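## Task

Remove the piece standing on A2 from the board and set it upright on the table. Then carry the piece from C3 onto A2. Use the letters and numbers printed along the board's edge to find squares. When done, all other squares must contain exactly what they had at the beginning, and each piece left on the board must be upright and lie wholly within its square. Nothing may count as placed if it only stays there because the robot is holding it.

## Robot and tools

Robot: one six-joint arm (Elite CS612 style, UR-like chain) with a two-finger parallel gripper, 50 mm maximum opening. A flat block about 9 cm long juts from the wrist toward the gripper's -y side and rotates with it; mind it near pieces and the board. A wrist camera sits on the hand.

Frames: the scene frame has its origin on the tabletop directly under the arm base, +z up, +y to the left when facing along +x. The arm base may be slightly tilted. end_effector_position (metres) is the midpoint between the finger pads; fingertips extend 17.5 mm past it. The gripper's fingers point along its own +z and close along its x axis. Reported hand position gets less accurate at long reach.

execute_actions: argument actions is a list holding zero or one item. Empty list: no motion, just a fresh state readout. A motion item is {"rows": [...], "steps": n} with n from 1 to 15 (default 15), each step 1/30 s. rows is a list of 1 to 15 rows; each row drives one step, and the final row repeats if there are fewer rows than steps. A wait item is {"steps": n} with no rows, n up to 300; it counts from the previous result and your thinking time is included. Optional pictures (true/false) controls whether camera images are returned. A refused call moves nothing.

Each row has 9 numbers for the single arm, in this order: shoulder_pan, shoulder_lift, elbow, wrist_1, wrist_2, wrist_3, then gripper position, gripper force_limit, gripper speed. The first six are absolute joint target angles in radians (the same values as the Joint positions line), not offsets. Ranges: elbow -3.142 to 3.142; all other joints -6.283 to 6.283. A target more than 0.010 rad beyond a range end and farther out than the current angle is refused; targets past the true end are clipped and reported as "joint sent to its limit". The last three are scaled -1 to 1. position: +1 fully open, about -0.65 pads touching; send -1 to grip (closes until blocked). force_limit: about 20 N per pad at -1, 102 N at 0, 185 N at +1 (actual may run ~17 % higher). speed: 20 mm/s at -1, 85 at 0, 150 at +1.

Motion limits: commands are smoothed with ~0.15 s lag. Each step the target is kept near the measured angle (0.292 rad lead for pan and lift, 0.365 for elbow, 0.438 for each wrist), and if the targets imply moving the gripper over 70 mm from where it is, all are pulled back proportionally. So large moves need several calls. Between calls the arm keeps heading to the last row until it nearly stops; after that only a new action moves it further.

Result lines: gripper pose (position, quaternion wxyz) and linear/angular velocities in the scene frame; Joint positions and Joint velocities in column order; gripper object_status: 0 moving, 1 blocked while opening, 2 blocked while closing (an object is held), 3 reached the commanded position or pads met (usually nothing held). Check for 2 after closing. Any new position value resets status to 0 until fingers settle. Stopped fingers only react to a changed position (difference of 0.01 or more); force and speed changes apply only then, so open first for a softer regrip. Fingers reclose automatically if grip is lost, except after a grip at force_limit -1, where status stays 2 even if the object slipped out. position_measured is in counts; opening is roughly (250 - counts) x 0.202 mm. Rotating only wrist_3 swings the pad midpoint around a 25 mm circle. "joint command not followed" means the clearance check altered targets; HELD marks steps where your row was partly not sent.

Faults: contact torque reaching a joint's load limit (pan 300, lift 300, elbow 136, each wrist 50.9 N m, held weight included) or an external force of 150 N stops the arm for 10 s and drops the rest of the call; the arm goes compliant. Holding loads heats motors: MOTOR HOT from 70 °C, brake stop (OVER-TEMPERATURE FAULT) at 85 °C. Avoid long holding. Held pieces may be briefly tugged, so grip firmly.

Cameras: cam_head_left, cam_head_right, cam_high, cam_low (896x504) and cam_wrist (504x504 fisheye). Calibration data is given; real poses may differ by a couple of degrees and millimetres. zoom_image takes camera and region [x0, y0, x1, y1] in pixels (top-left origin, at most 504 by 504) and returns a finer view of the latest image. read_manual only returns licence texts.

Order: look, locate the squares from the board labels, pick the source piece, stand it upright on open table, release, then pick the second piece, set it centered and upright in the emptied square, release and move clear. Confirm nothing else moved, then call finished_scene with the scene number (1 or 2); it cannot be undone and gives the next task. Never knock anything off the table, drop pieces, slam, or push hard; finish quickly and smoothly.

Each tool is called after "Emit:" in YAML: its name, and indented under it one key for each argument.

## Session

Emit:
execute_actions:
  actions: []

Scene clock: 0.00 s of 4400.00 s.
end_effector_position=(+0.8462, +0.2902, +0.3100) position_measured=3 object_status=3 end_effector_quat_wxyz=(+0.054, +0.478, +0.876, +0.024) end_effector_velocity=(+0.000, -0.000, -0.000) end_effector_angular_velocity=(+0.000, -0.000, -0.000)
Joint positions: [ 2.829 -1.284  1.646 -1.749 -0.814 -0.953]
Joint velocities: [-0.  0. -0. -0.  0.  0.]
Motor temperatures (°C, as the motors report them): [24 26 26 29 33 30]

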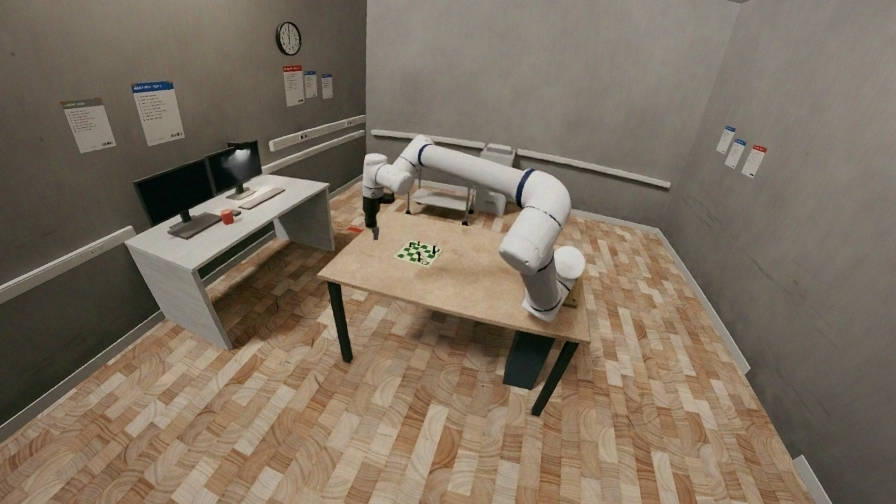

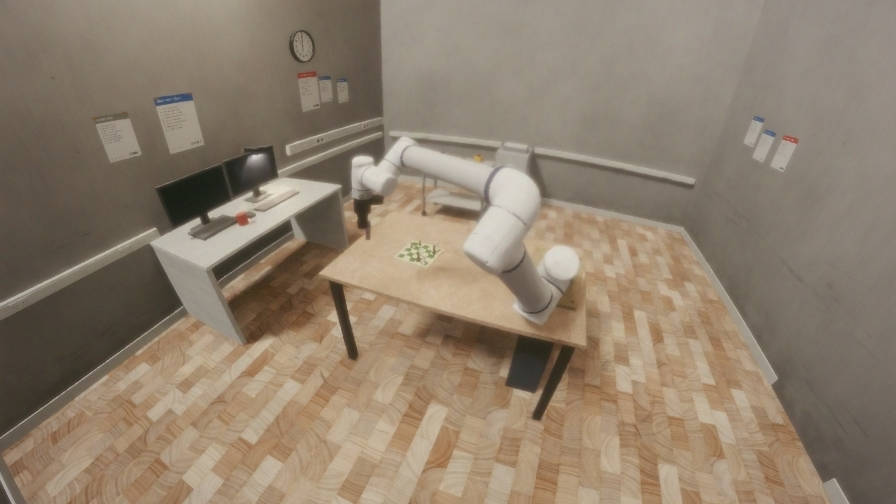

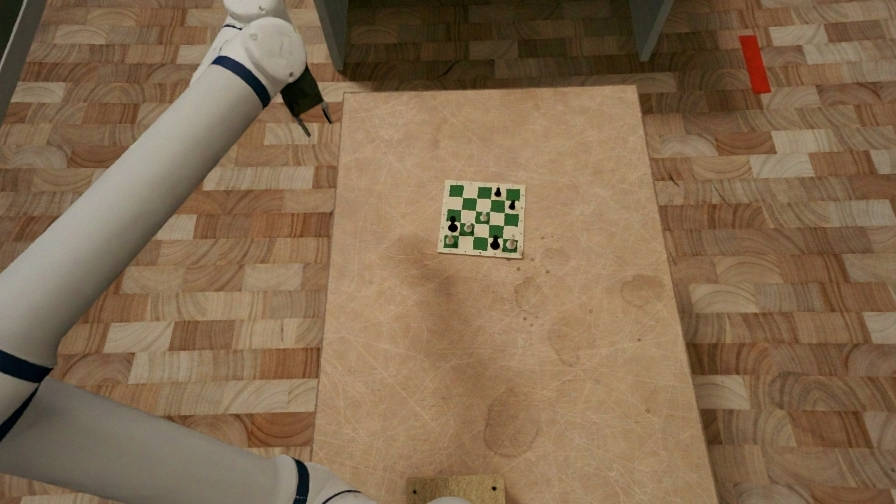

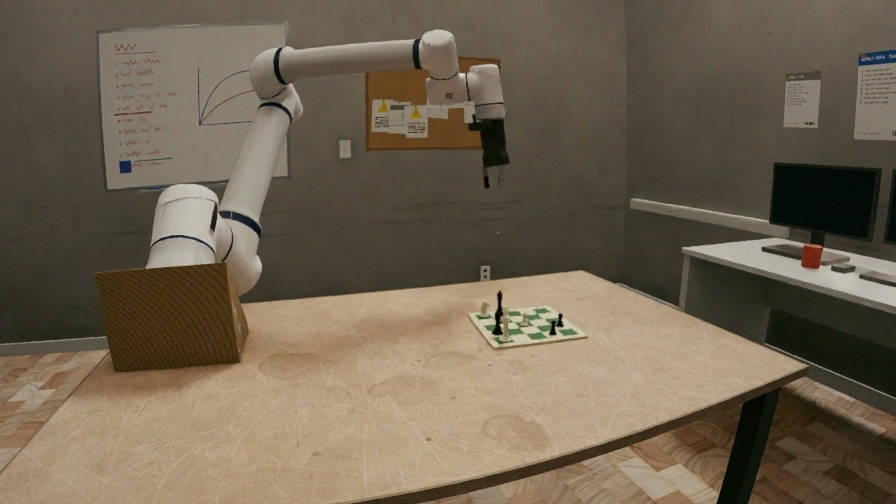

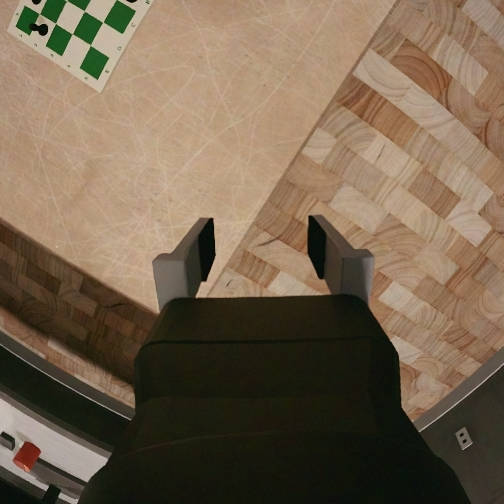

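Emit:
zoom_image:
  camera: "cam_high"
  region: [400, 150, 560, 280]

Emit:
zoom_image:
  camera: "cam_low"
  region: [440, 270, 620, 370]

Region (400, 150, 560, 280) of cam_high's 896x504 image, scaled by 3.150, with more detail than that image has; it fills the top 410 rows of this view, and the rest is white.

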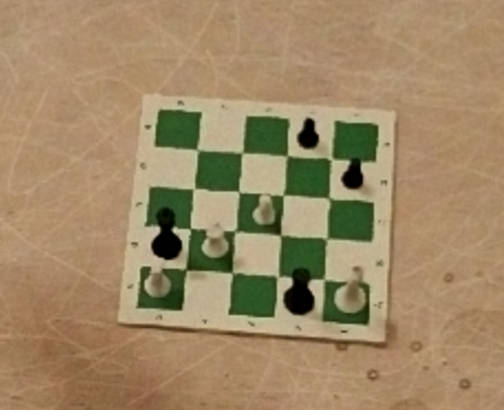

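Region (440, 270, 620, 370) of cam_low's 896x504 image, scaled by 2.800, with more detail than that image has.

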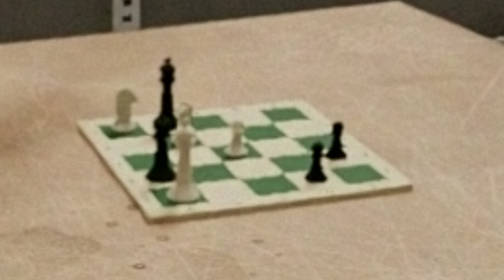

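Emit:
zoom_image:
  camera: "cam_high"
  region: [430, 172, 535, 265]

Emit:
zoom_image:
  camera: "cam_wrist"
  region: [0, 0, 170, 110]

Region (430, 172, 535, 265) of cam_high's 896x504 image, scaled by 4.800, with more detail than that image has; it fills the top 446 rows of this view, and the rest is white.

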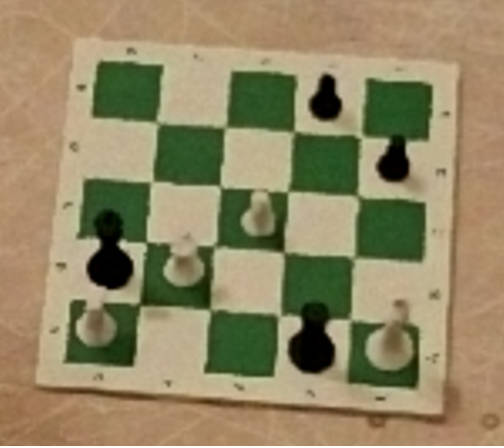

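Region (0, 0, 170, 110) of cam_wrist's 504x504 image, scaled by 2.965, with more detail than that image has; it fills the top 326 rows of this view, and the rest is white.

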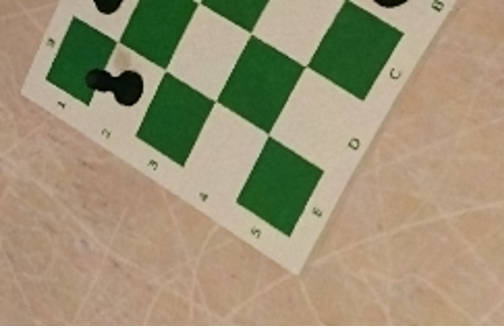

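Emit:
execute_actions:
  actions:
    - {"rows": [[2.82,-1.274,1.657,-1.759,-0.819,-0.995,1,-0.5,0],[2.805,-1.257,1.676,-1.776,-0.828,-1.07,1,-0.5,0],[2.785,-1.235,1.702,-1.798,-0.839,-1.168,1,-0.5,0],[2.762,-1.209,1.731,-1.824,-0.852,-1.28,1,-0.5,0],[2.74,-1.184,1.759,-1.849,-0.864,-1.39,1,-0.5,0],[2.718,-1.16,1.787,-1.874,-0.877,-1.497,1,-0.5,0],[2.696,-1.135,1.815,-1.899,-0.889,-1.605,1,-0.5,0],[2.674,-1.11,1.843,-1.923,-0.902,-1.71,1,-0.5,0],[2.652,-1.086,1.871,-1.948,-0.914,-1.82,1,-0.5,0],[2.63,-1.061,1.899,-1.973,-0.927,-1.927,1,-0.5,0],[2.61,-1.039,1.924,-1.995,-0.938,-2.024,1,-0.5,0],[2.592,-1.019,1.947,-2.015,-0.948,-2.112,1,-0.5,0],[2.578,-1.003,1.965,-2.031,-0.956,-2.18,1,-0.5,0],[2.568,-0.992,1.977,-2.042,-0.962,-2.23,1,-0.5,0],[2.562,-0.985,1.985,-2.049,-0.965,-2.259,1,-0.5,0]], "steps": 15}
  pictures: false

Emit:
execute_actions:
  actions:
    - {"steps": 45}

Scene clock: 120.50 s of 4400.00 s.
end_effector_position=(+0.8140, +0.0915, +0.2479) position_measured=3 object_status=3 end_effector_quat_wxyz=(+0.038, +0.366, +0.930, +0.001) end_effector_velocity=(-0.137, -0.424, -0.154) end_effector_angular_velocity=(-0.023, +0.126, +0.293)
Joint positions: [ 2.716 -1.158  1.789 -1.875 -0.878 -1.38 ]
Joint velocities: [-0.266  0.298  0.336 -0.296 -0.15  -0.707]
Motor temperatures (°C, as the motors report them): [24 26 26 29 33 30]
Steps of this call (steps 1 to 90: nothing new was sent; then 117.00 s passed at rest; steps 91 to 105: all 15 steps of this action). Readings (joint positions | what the end effector reports):
91: [2.828 -1.284 1.647 -1.750 -0.814 -0.955] | position_measured=3 object_status=3
92: [2.825 -1.280 1.650 -1.753 -0.816 -0.971] | position_measured=3 object_status=3
94: [2.810 -1.263 1.670 -1.770 -0.825 -1.045] | position_measured=3 object_status=3
98: [2.777 -1.226 1.712 -1.807 -0.843 -1.199] | position_measured=3 object_status=3
105: the state above

Scene clock: 122.00 s of 4400.00 s.
end_effector_position=(+0.7106, -0.1174, +0.1519) position_measured=3 object_status=3 end_effector_quat_wxyz=(+0.001, +0.051, +0.999, -0.000) end_effector_velocity=(-0.000, -0.001, -0.000) end_effector_angular_velocity=(+0.001, +0.000, -0.001)
Joint positions: [ 2.562 -0.985  1.985 -2.049 -0.965 -2.259]
Joint velocities: [-0.001  0.001 -0.     0.    -0.    -0.   ]
Motor temperatures (°C, as the motors report them): [24 26 26 29 33 30]
Steps of this call (steps 1 to 45: the robot went on to your last target). Readings (joint positions | what the end effector reports):
1: [2.707 -1.148 1.800 -1.886 -0.883 -1.405] | position_measured=3 object_status=3
2: [2.698 -1.138 1.812 -1.896 -0.888 -1.431] | position_measured=3 object_status=3
4: [2.680 -1.117 1.835 -1.916 -0.898 -1.490] | position_measured=3 object_status=3
8: [2.642 -1.075 1.883 -1.959 -0.920 -1.642] | position_measured=3 object_status=3
45: the state above
The arm was judged still, so your last target was given up. Only a new action makes it travel on or press farther. Fingers that are still opening or closing keep moving.
camera_calibration (this result's frames):
cam_wrist: T_world_to_cam=[[-0.991557, 0.12855, -0.0170191, 0.721046], [0.115146, 0.933221, 0.340352, -0.0301286], [0.0596349, 0.335518, -0.940144, 0.285801], [0, 0, 0, 1]] pos_world=[0.701384, -0.160465, 0.29122]

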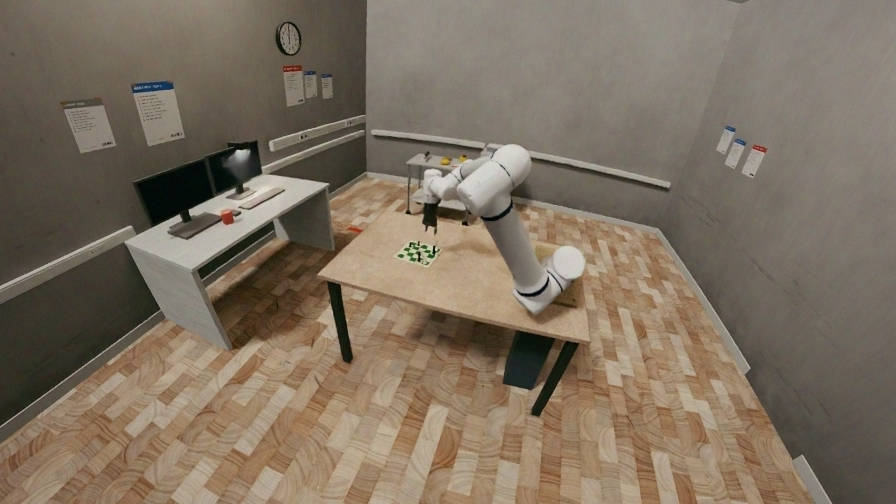

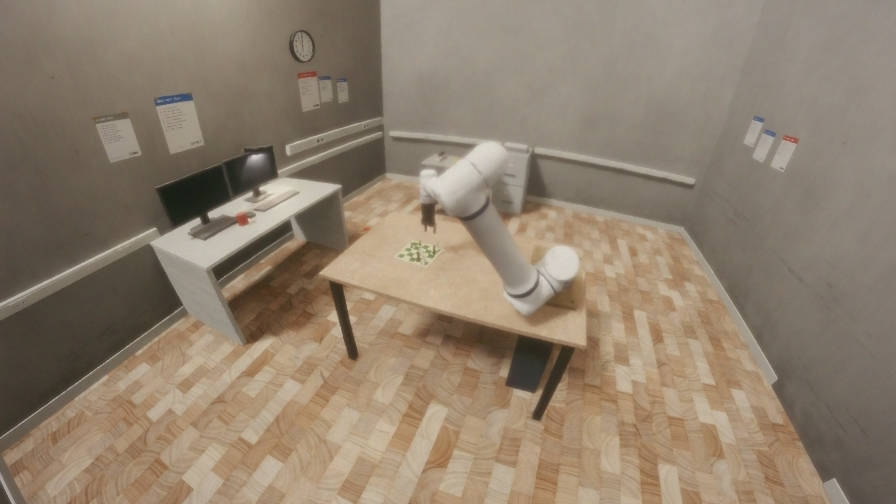

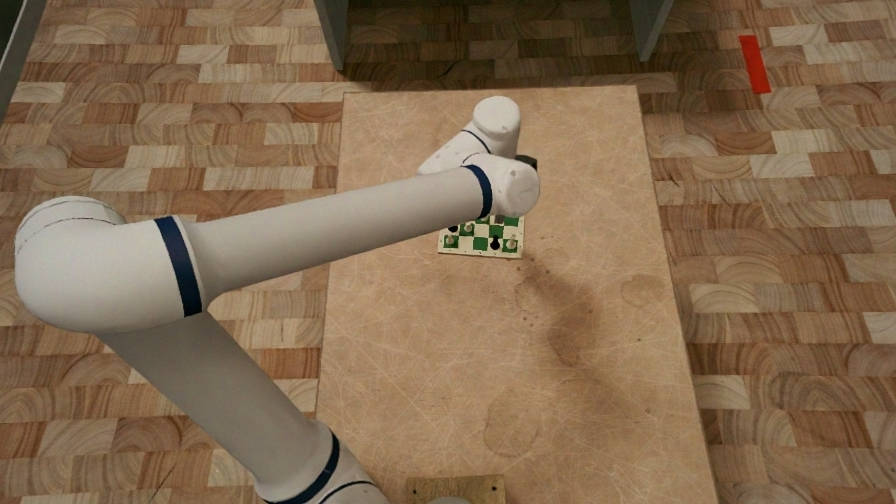

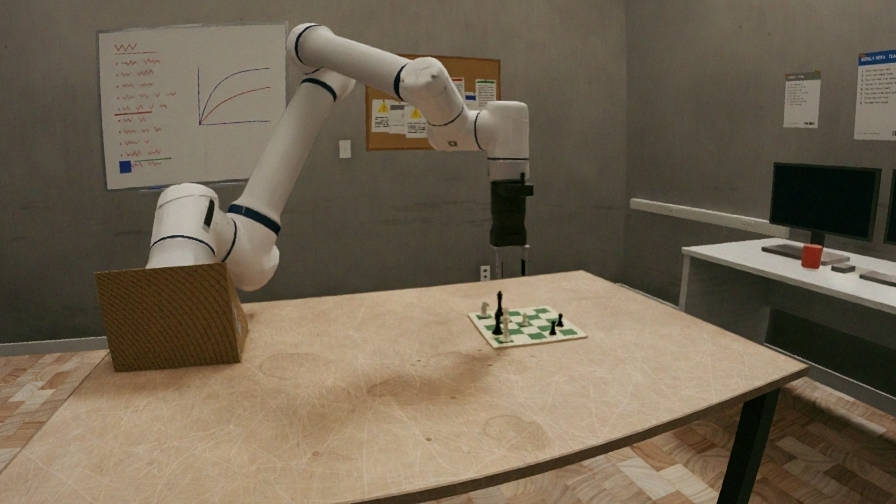

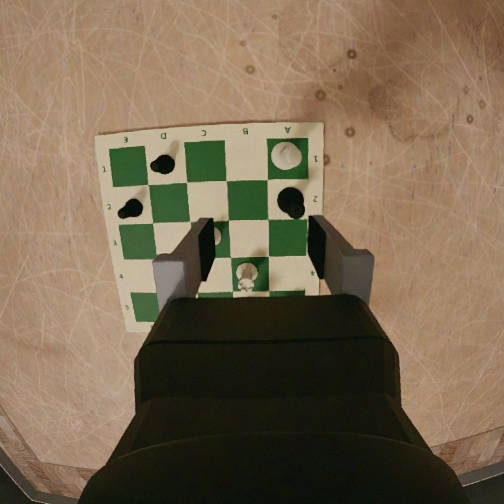

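Emit:
zoom_image:
  camera: "cam_wrist"
  region: [80, 110, 380, 340]

Region (80, 110, 380, 340) of cam_wrist's 504x504 image, scaled by 1.680, with more detail than that image has; it fills the top 386 rows of this view, and the rest is white.

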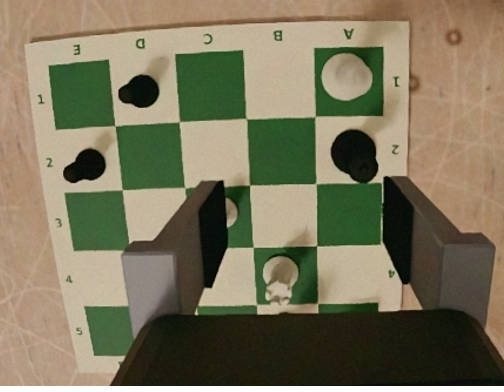

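Emit:
execute_actions:
  actions:
    - {"rows": [[2.564,-0.983,1.990,-2.057,-0.964,-2.257,1,-0.5,0],[2.567,-0.980,1.998,-2.070,-0.9626,-2.2536,1,-0.5,0],[2.571,-0.976,2.008,-2.086,-0.9608,-2.2495,1,-0.5,0],[2.575,-0.972,2.019,-2.103,-0.959,-2.245,1,-0.5,0],[2.579,-0.968,2.030,-2.121,-0.957,-2.2405,1,-0.5,0],[2.583,-0.964,2.040,-2.138,-0.955,-2.236,1,-0.5,0],[2.587,-0.960,2.050,-2.154,-0.953,-2.232,1,-0.5,0],[2.590,-0.957,2.058,-2.167,-0.9517,-2.229,1,-0.5,0],[2.592,-0.955,2.064,-2.177,-0.9505,-2.2265,1,-0.5,0],[2.5944,-0.9531,2.0697,-2.1851,-0.9496,-2.2243,1,-0.5,0]], "steps": 15}
  pictures: false

Emit:
execute_actions:
  actions:
    - {"steps": 20}

Scene clock: 177.17 s of 4400.00 s.
end_effector_position=(+0.6877, -0.1145, +0.0936) position_measured=3 object_status=3 end_effector_quat_wxyz=(+0.001, +0.051, +0.999, -0.001) end_effector_velocity=(-0.015, +0.004, -0.034) end_effector_angular_velocity=(-0.000, -0.000, +0.001)
Joint positions: [ 2.592 -0.955  2.064 -2.177 -0.951 -2.226]
Joint velocities: [ 0.019  0.017  0.049 -0.078  0.009  0.02 ]
Motor temperatures (°C, as the motors report them): [24 26 27 29 33 30]
Steps of this call (steps 1 to 90: nothing new was sent; then 51.67 s passed at rest; steps 91 to 105: all 15 steps of this action). Readings (joint positions | what the end effector reports):
91: [2.562 -0.985 1.985 -2.050 -0.965 -2.259] | position_measured=3 object_status=3
92: [2.563 -0.984 1.987 -2.053 -0.965 -2.259] | position_measured=3 object_status=3
94: [2.566 -0.981 1.996 -2.067 -0.963 -2.255] | position_measured=3 object_status=3
98: [2.579 -0.968 2.029 -2.119 -0.957 -2.241] | position_measured=3 object_status=3
105: the state above

Scene clock: 177.83 s of 4400.00 s.
end_effector_position=(+0.6860, -0.1141, +0.0898) position_measured=3 object_status=3 end_effector_quat_wxyz=(+0.001, +0.051, +0.999, -0.000) end_effector_velocity=(+0.000, -0.000, +0.000) end_effector_angular_velocity=(-0.000, -0.001, +0.000)
Joint positions: [ 2.594 -0.953  2.07  -2.185 -0.95  -2.224]
Joint velocities: [-0.     0.     0.    -0.001 -0.     0.   ]
Motor temperatures (°C, as the motors report them): [24 26 27 29 33 30]
Steps of this call (steps 1 to 15: the robot went on to your last target; steps 16 to 20: nothing new was sent). Readings (joint positions | what the end effector reports):
1: [2.593 -0.955 2.066 -2.179 -0.950 -2.226] | position_measured=3 object_status=3
2: [2.593 -0.954 2.067 -2.181 -0.950 -2.225] | position_measured=3 object_status=3
4: [2.594 -0.954 2.068 -2.183 -0.950 -2.225] | position_measured=3 object_status=3
8: [2.594 -0.953 2.069 -2.184 -0.950 -2.224] | position_measured=3 object_status=3
20: the state above
The arm was judged still, so your last target was given up. Only a new action makes it travel on or press farther. Fingers that are still opening or closing keep moving.
camera_calibration (this result's frames):
cam_wrist: T_world_to_cam=[[-0.991519, 0.128916, -0.0164794, 0.695083], [0.115682, 0.933219, 0.340177, -0.00966092], [0.059233, 0.335385, -0.940217, 0.228113], [0, 0, 0, 1]] pos_world=[0.676794, -0.157097, 0.229216]

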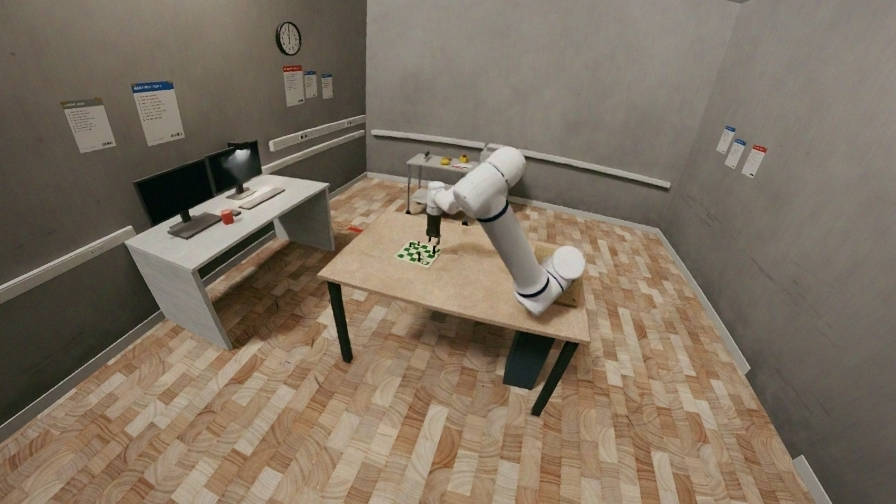

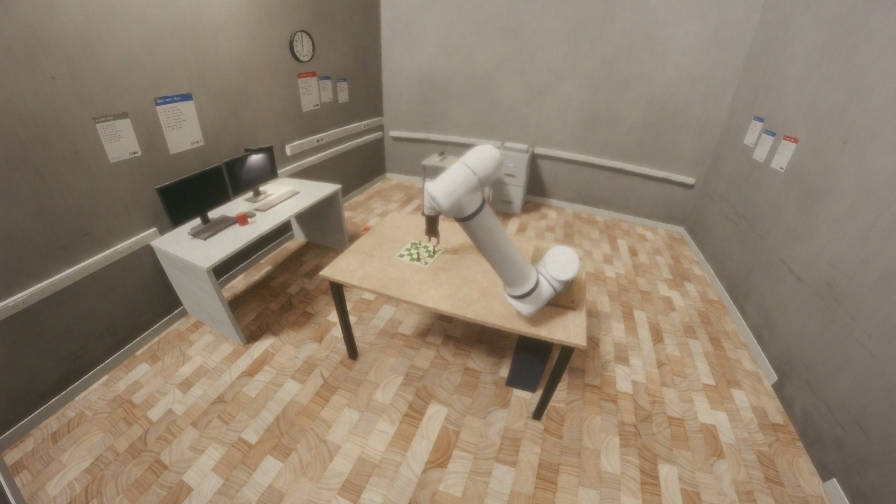

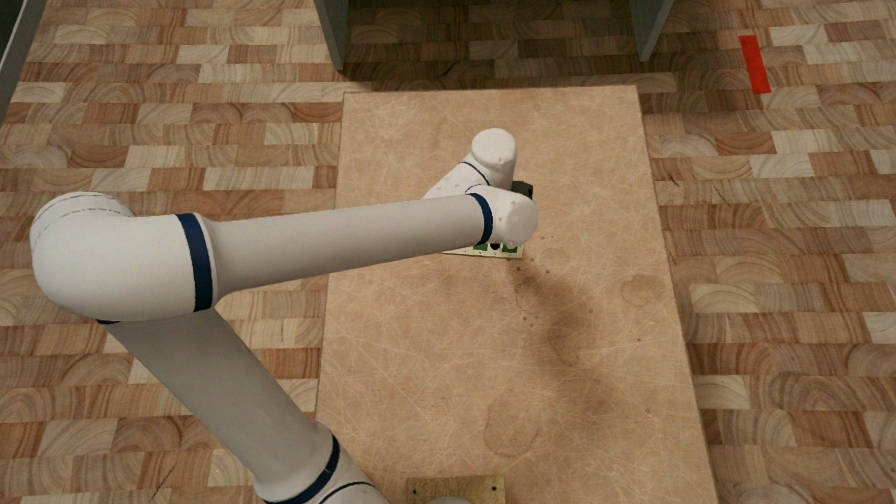

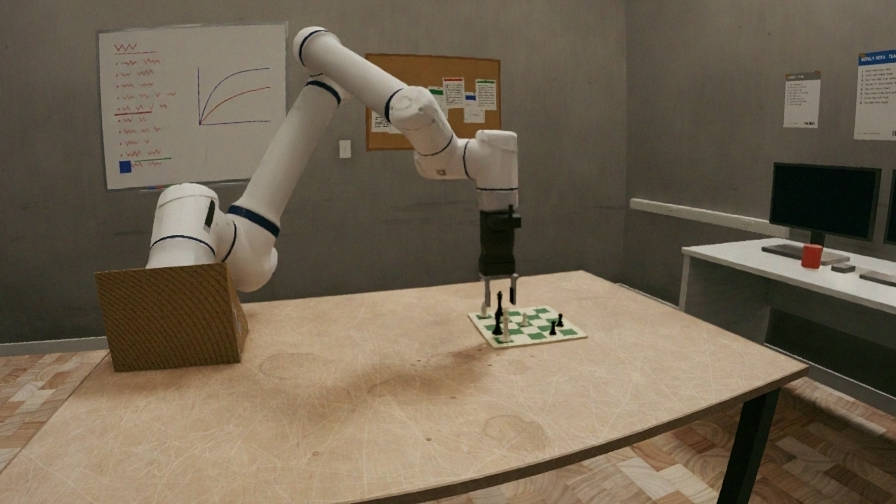

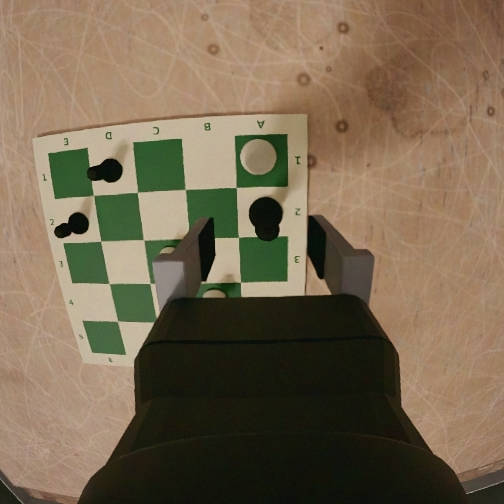

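Emit:
zoom_image:
  camera: "cam_wrist"
  region: [170, 110, 350, 300]

Emit:
zoom_image:
  camera: "cam_low"
  region: [450, 250, 600, 360]

Region (170, 110, 350, 300) of cam_wrist's 504x504 image, scaled by 2.653, with more detail than that image has; it fills the left 477 columns of this view, and the rest is white.

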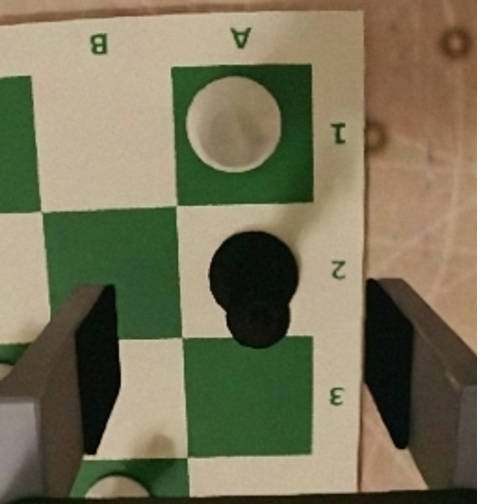

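Region (450, 250, 600, 360) of cam_low's 896x504 image, scaled by 3.360, with more detail than that image has; it fills the top 370 rows of this view, and the rest is white.

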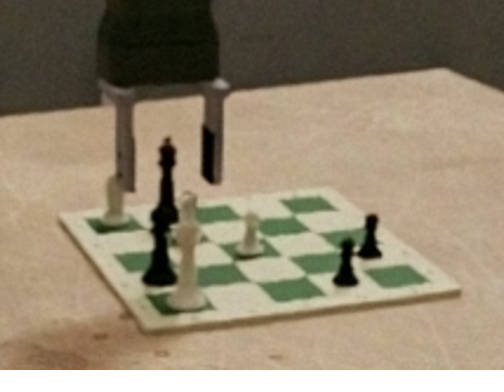

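Emit:
zoom_image:
  camera: "cam_low"
  region: [475, 295, 535, 345]

Emit:
zoom_image:
  camera: "cam_head_left"
  region: [385, 215, 455, 275]

Region (475, 295, 535, 345) of cam_low's 896x504 image, scaled by 8.400, with more detail than that image has.

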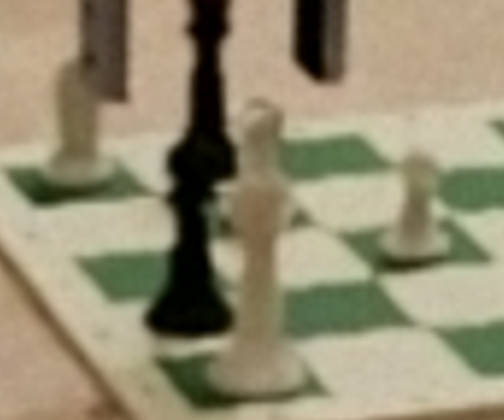

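Region (385, 215, 455, 275) of cam_head_left's 896x504 image, scaled by 7.200, with more detail than that image has; it fills the top 432 rows of this view, and the rest is white.

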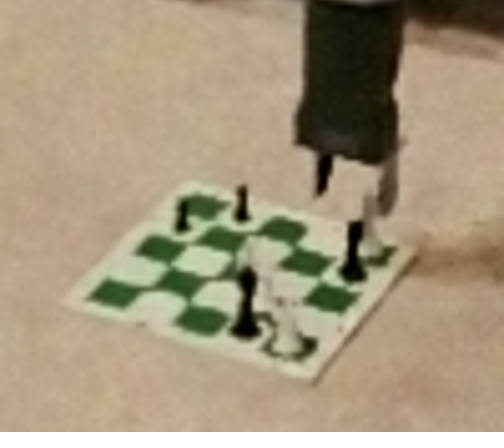

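Emit:
execute_actions:
  actions:
    - {"rows": [[2.5956,-0.9516,2.0706,-2.1882,-0.9491,-2.2230,0.5,-0.5,0],[2.5979,-0.9485,2.0723,-2.1945,-0.9480,-2.2205,0.5,-0.5,0],[2.6013,-0.9439,2.0748,-2.2038,-0.9464,-2.2168,0.5,-0.5,0],[2.6052,-0.9388,2.0777,-2.2142,-0.9446,-2.2126,0.5,-0.5,0],[2.6094,-0.9332,2.0808,-2.2256,-0.9426,-2.2080,0.5,-0.5,0],[2.6136,-0.9277,2.0839,-2.2371,-0.9406,-2.2034,0.5,-0.5,0],[2.6178,-0.9221,2.0870,-2.2485,-0.9386,-2.1987,0.5,-0.5,0],[2.6220,-0.9165,2.0901,-2.2599,-0.9366,-2.1941,0.5,-0.5,0],[2.6259,-0.9114,2.0930,-2.2703,-0.9348,-2.1899,0.5,-0.5,0],[2.6293,-0.9068,2.0955,-2.2796,-0.9332,-2.1862,0.5,-0.5,0],[2.6316,-0.9037,2.0972,-2.2859,-0.9321,-2.1837,0.5,-0.5,0],[2.6328,-0.9022,2.0981,-2.2890,-0.9316,-2.1824,0.5,-0.5,0]], "steps": 15}
  pictures: false

Emit:
execute_actions:
  actions:
    - {"steps": 20}

Scene clock: 251.10 s of 4400.00 s.
end_effector_position=(+0.6828, -0.1138, +0.0456) position_measured=78 object_status=3 end_effector_quat_wxyz=(+0.001, +0.051, +0.999, -0.000) end_effector_velocity=(-0.004, +0.001, -0.042) end_effector_angular_velocity=(-0.001, -0.001, +0.001)
Joint positions: [ 2.629 -0.907  2.095 -2.279 -0.933 -2.186]
Joint velocities: [ 0.034  0.044  0.023 -0.091  0.016  0.037]
Motor temperatures (°C, as the motors report them): [24 26 27 29 33 30]
Steps of this call (steps 1 to 90: nothing new was sent; then 69.77 s passed at rest; steps 91 to 105: all 15 steps of this action). Readings (joint positions | what the end effector reports):
91: [2.594 -0.953 2.070 -2.185 -0.950 -2.224] | position_measured=13 object_status=0
92: [2.595 -0.952 2.070 -2.187 -0.949 -2.224] | position_measured=28 object_status=0
94: [2.598 -0.949 2.072 -2.194 -0.948 -2.221] | position_measured=56 object_status=0
98: [2.610 -0.933 2.081 -2.226 -0.943 -2.208] | position_measured=78 object_status=0
105: the state above

Scene clock: 251.77 s of 4400.00 s.
end_effector_position=(+0.6823, -0.1137, +0.0411) position_measured=78 object_status=3 end_effector_quat_wxyz=(+0.001, +0.051, +0.999, -0.000) end_effector_velocity=(-0.000, -0.000, +0.000) end_effector_angular_velocity=(-0.000, -0.000, -0.001)
Joint positions: [ 2.633 -0.902  2.098 -2.289 -0.932 -2.182]
Joint velocities: [-0.001  0.     0.    -0.    -0.     0.   ]
Motor temperatures (°C, as the motors report them): [24 26 27 29 33 30]
Steps of this call (steps 1 to 15: the robot went on to your last target; steps 16 to 20: nothing new was sent). Readings (joint positions | what the end effector reports):
1: [2.630 -0.906 2.096 -2.282 -0.933 -2.185] | position_measured=78 object_status=3
2: [2.631 -0.905 2.097 -2.284 -0.933 -2.185] | position_measured=78 object_status=3
4: [2.632 -0.904 2.097 -2.286 -0.932 -2.184] | position_measured=78 object_status=3
8: [2.632 -0.903 2.098 -2.288 -0.932 -2.183] | position_measured=78 object_status=3
20: the state above
The arm was judged still, so your last target was given up. Only a new action makes it travel on or press farther. Fingers that are still opening or closing keep moving.
camera_calibration (this result's frames):
cam_wrist: T_world_to_cam=[[-0.991517, 0.128947, -0.0163591, 0.690581], [0.115752, 0.933213, 0.34017, 0.00694671], [0.0591304, 0.335391, -0.940222, 0.182431], [0, 0, 0, 1]] pos_world=[0.673132, -0.156717, 0.180459]

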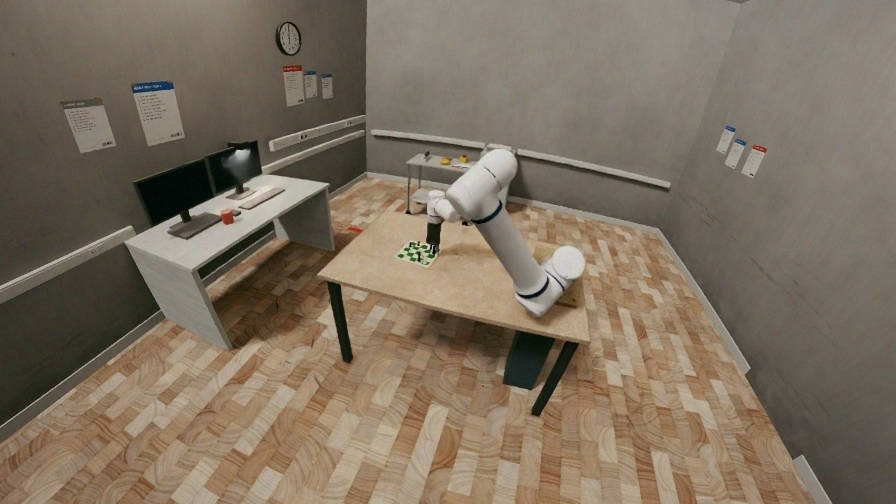

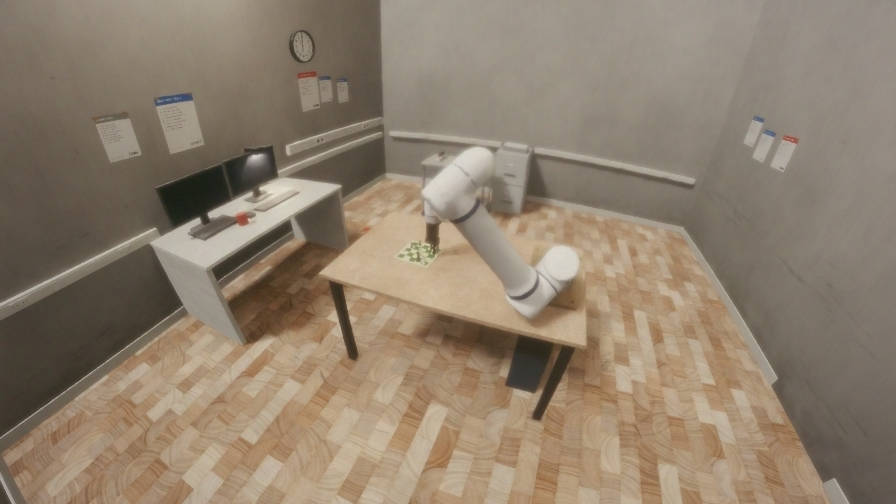

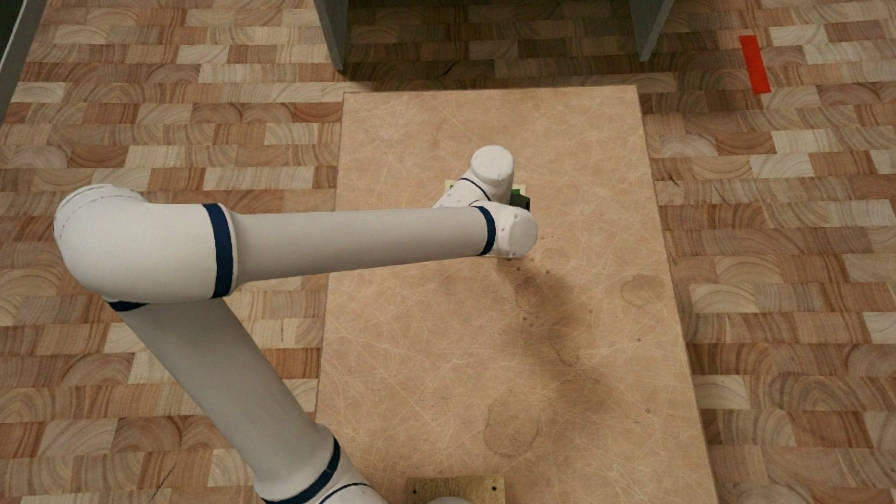

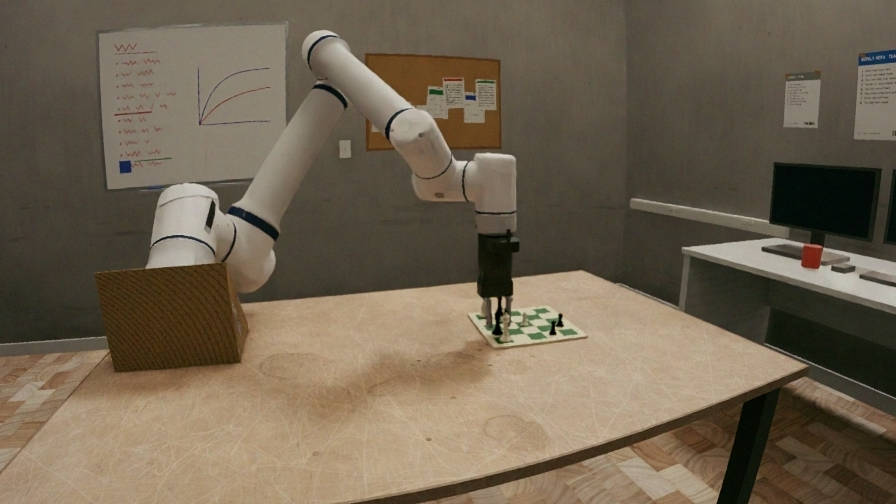

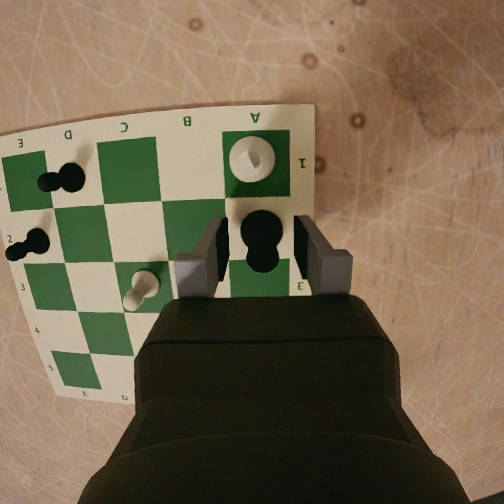

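Emit:
zoom_image:
  camera: "cam_wrist"
  region: [170, 120, 350, 300]

Emit:
zoom_image:
  camera: "cam_low"
  region: [465, 280, 545, 350]

Region (170, 120, 350, 300) of cam_wrist's 504x504 image, scaled by 2.800, with more detail than that image has.

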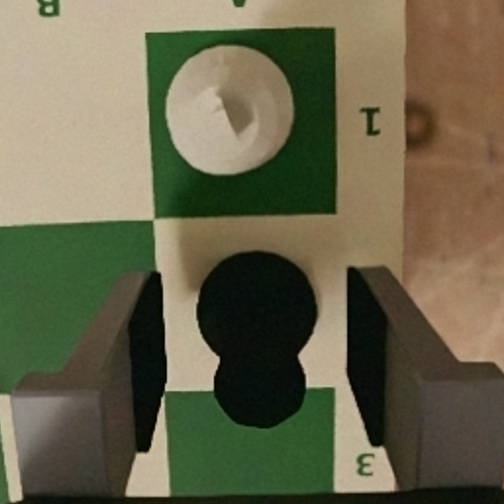

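Region (465, 280, 545, 350) of cam_low's 896x504 image, scaled by 6.300, with more detail than that image has; it fills the top 441 rows of this view, and the rest is white.

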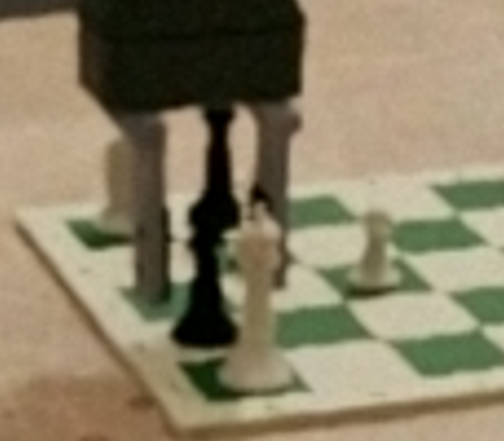

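Emit:
execute_actions:
  actions:
    - {"rows": [[2.6328,-0.9022,2.0981,-2.2890,-0.9316,-2.1824,-1,-0.5,-0.4]], "steps": 15}
  pictures: false

Emit:
execute_actions:
  actions:
    - {"steps": 12}

Scene clock: 263.23 s of 4400.00 s.
end_effector_position=(+0.6823, -0.1137, +0.0411) position_measured=187 object_status=0 end_effector_quat_wxyz=(+0.001, +0.051, +0.999, -0.000) end_effector_velocity=(+0.000, -0.001, +0.000) end_effector_angular_velocity=(-0.000, -0.001, -0.000)
Joint positions: [ 2.633 -0.902  2.098 -2.289 -0.932 -2.182]
Joint velocities: [-0.001  0.    -0.    -0.    -0.    -0.   ]
Motor temperatures (°C, as the motors report them): [24 26 27 29 33 30]
Steps of this call (steps 1 to 90: nothing new was sent; then 7.97 s passed at rest; steps 91 to 105: all 15 steps of this action). Readings (joint positions | what the end effector reports):
91: [2.633 -0.902 2.098 -2.289 -0.932 -2.182] | position_measured=85 object_status=0
92: [2.633 -0.902 2.098 -2.289 -0.932 -2.182] | position_measured=95 object_status=0
94: [2.633 -0.902 2.098 -2.289 -0.932 -2.182] | position_measured=115 object_status=0
98: [2.633 -0.902 2.098 -2.289 -0.932 -2.182] | position_measured=154 object_status=0
105: the state above

Scene clock: 263.63 s of 4400.00 s.
end_effector_position=(+0.6823, -0.1137, +0.0411) position_measured=187 object_status=2 end_effector_quat_wxyz=(+0.001, +0.051, +0.999, -0.000) end_effector_velocity=(+0.000, -0.000, +0.000) end_effector_angular_velocity=(-0.000, -0.001, -0.000)
Joint positions: [ 2.633 -0.902  2.098 -2.289 -0.932 -2.182]
Joint velocities: [-0. -0.  0. -0. -0.  0.]
Motor temperatures (°C, as the motors report them): [24 26 27 29 33 30]
Steps of this call (steps 1 to 12: the robot went on to your last target). Readings (joint positions | what the end effector reports):
1: [2.633 -0.902 2.098 -2.289 -0.932 -2.182] | position_measured=187 object_status=0
2: [2.633 -0.902 2.098 -2.289 -0.932 -2.182] | position_measured=187 object_status=0
4: [2.633 -0.902 2.098 -2.289 -0.932 -2.182] | position_measured=187 object_status=2
8: [2.633 -0.902 2.098 -2.289 -0.932 -2.182] | position_measured=187 object_status=2
12: the state above
camera_calibration (this result's frames):
cam_wrist: T_world_to_cam=[[-0.991517, 0.128947, -0.0163572, 0.690579], [0.115753, 0.933212, 0.340171, 0.00694926], [0.0591288, 0.335392, -0.940221, 0.182422], [0, 0, 0, 1]] pos_world=[0.67313, -0.156716, 0.180449]

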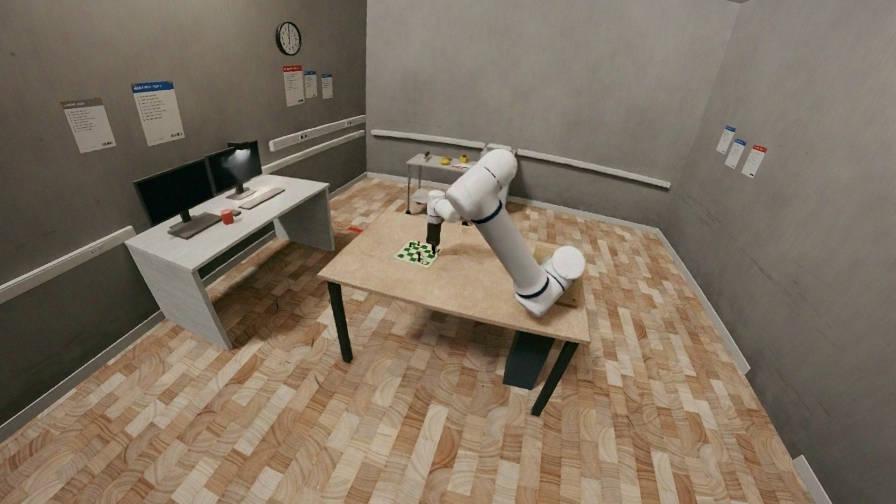

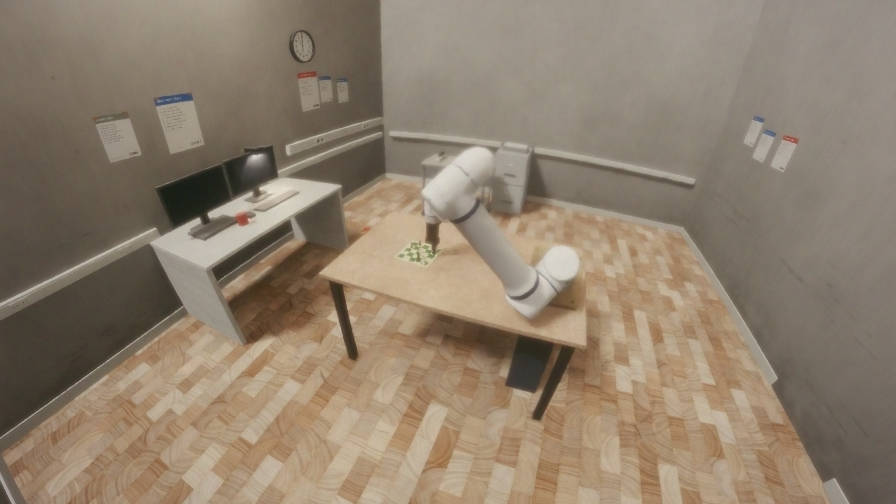

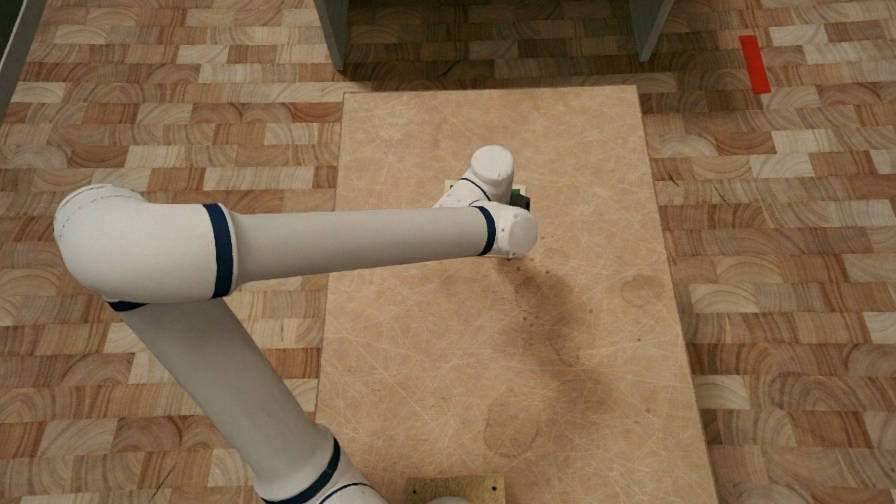

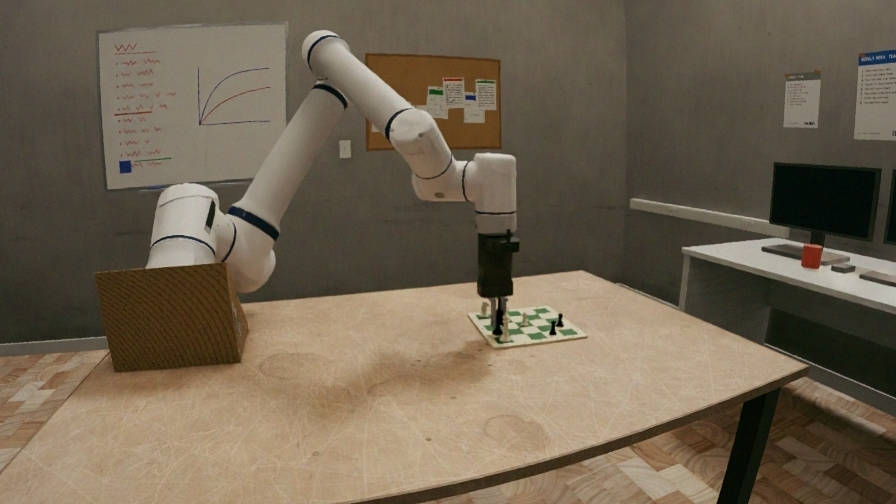

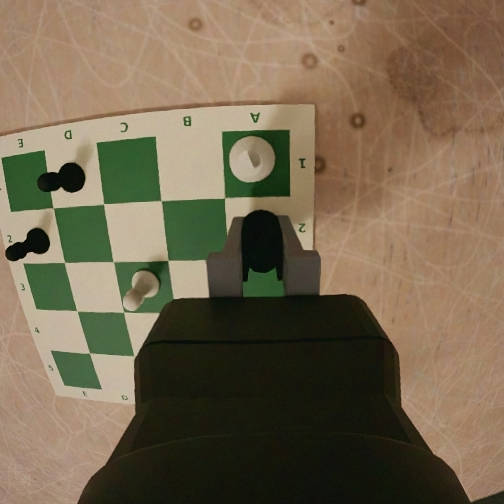

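Emit:
zoom_image:
  camera: "cam_low"
  region: [465, 305, 535, 355]

Region (465, 305, 535, 355) of cam_low's 896x504 image, scaled by 7.200, with more detail than that image has; it fills the top 360 rows of this view, and the rest is white.

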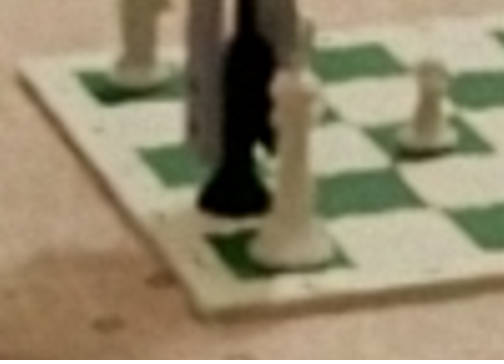

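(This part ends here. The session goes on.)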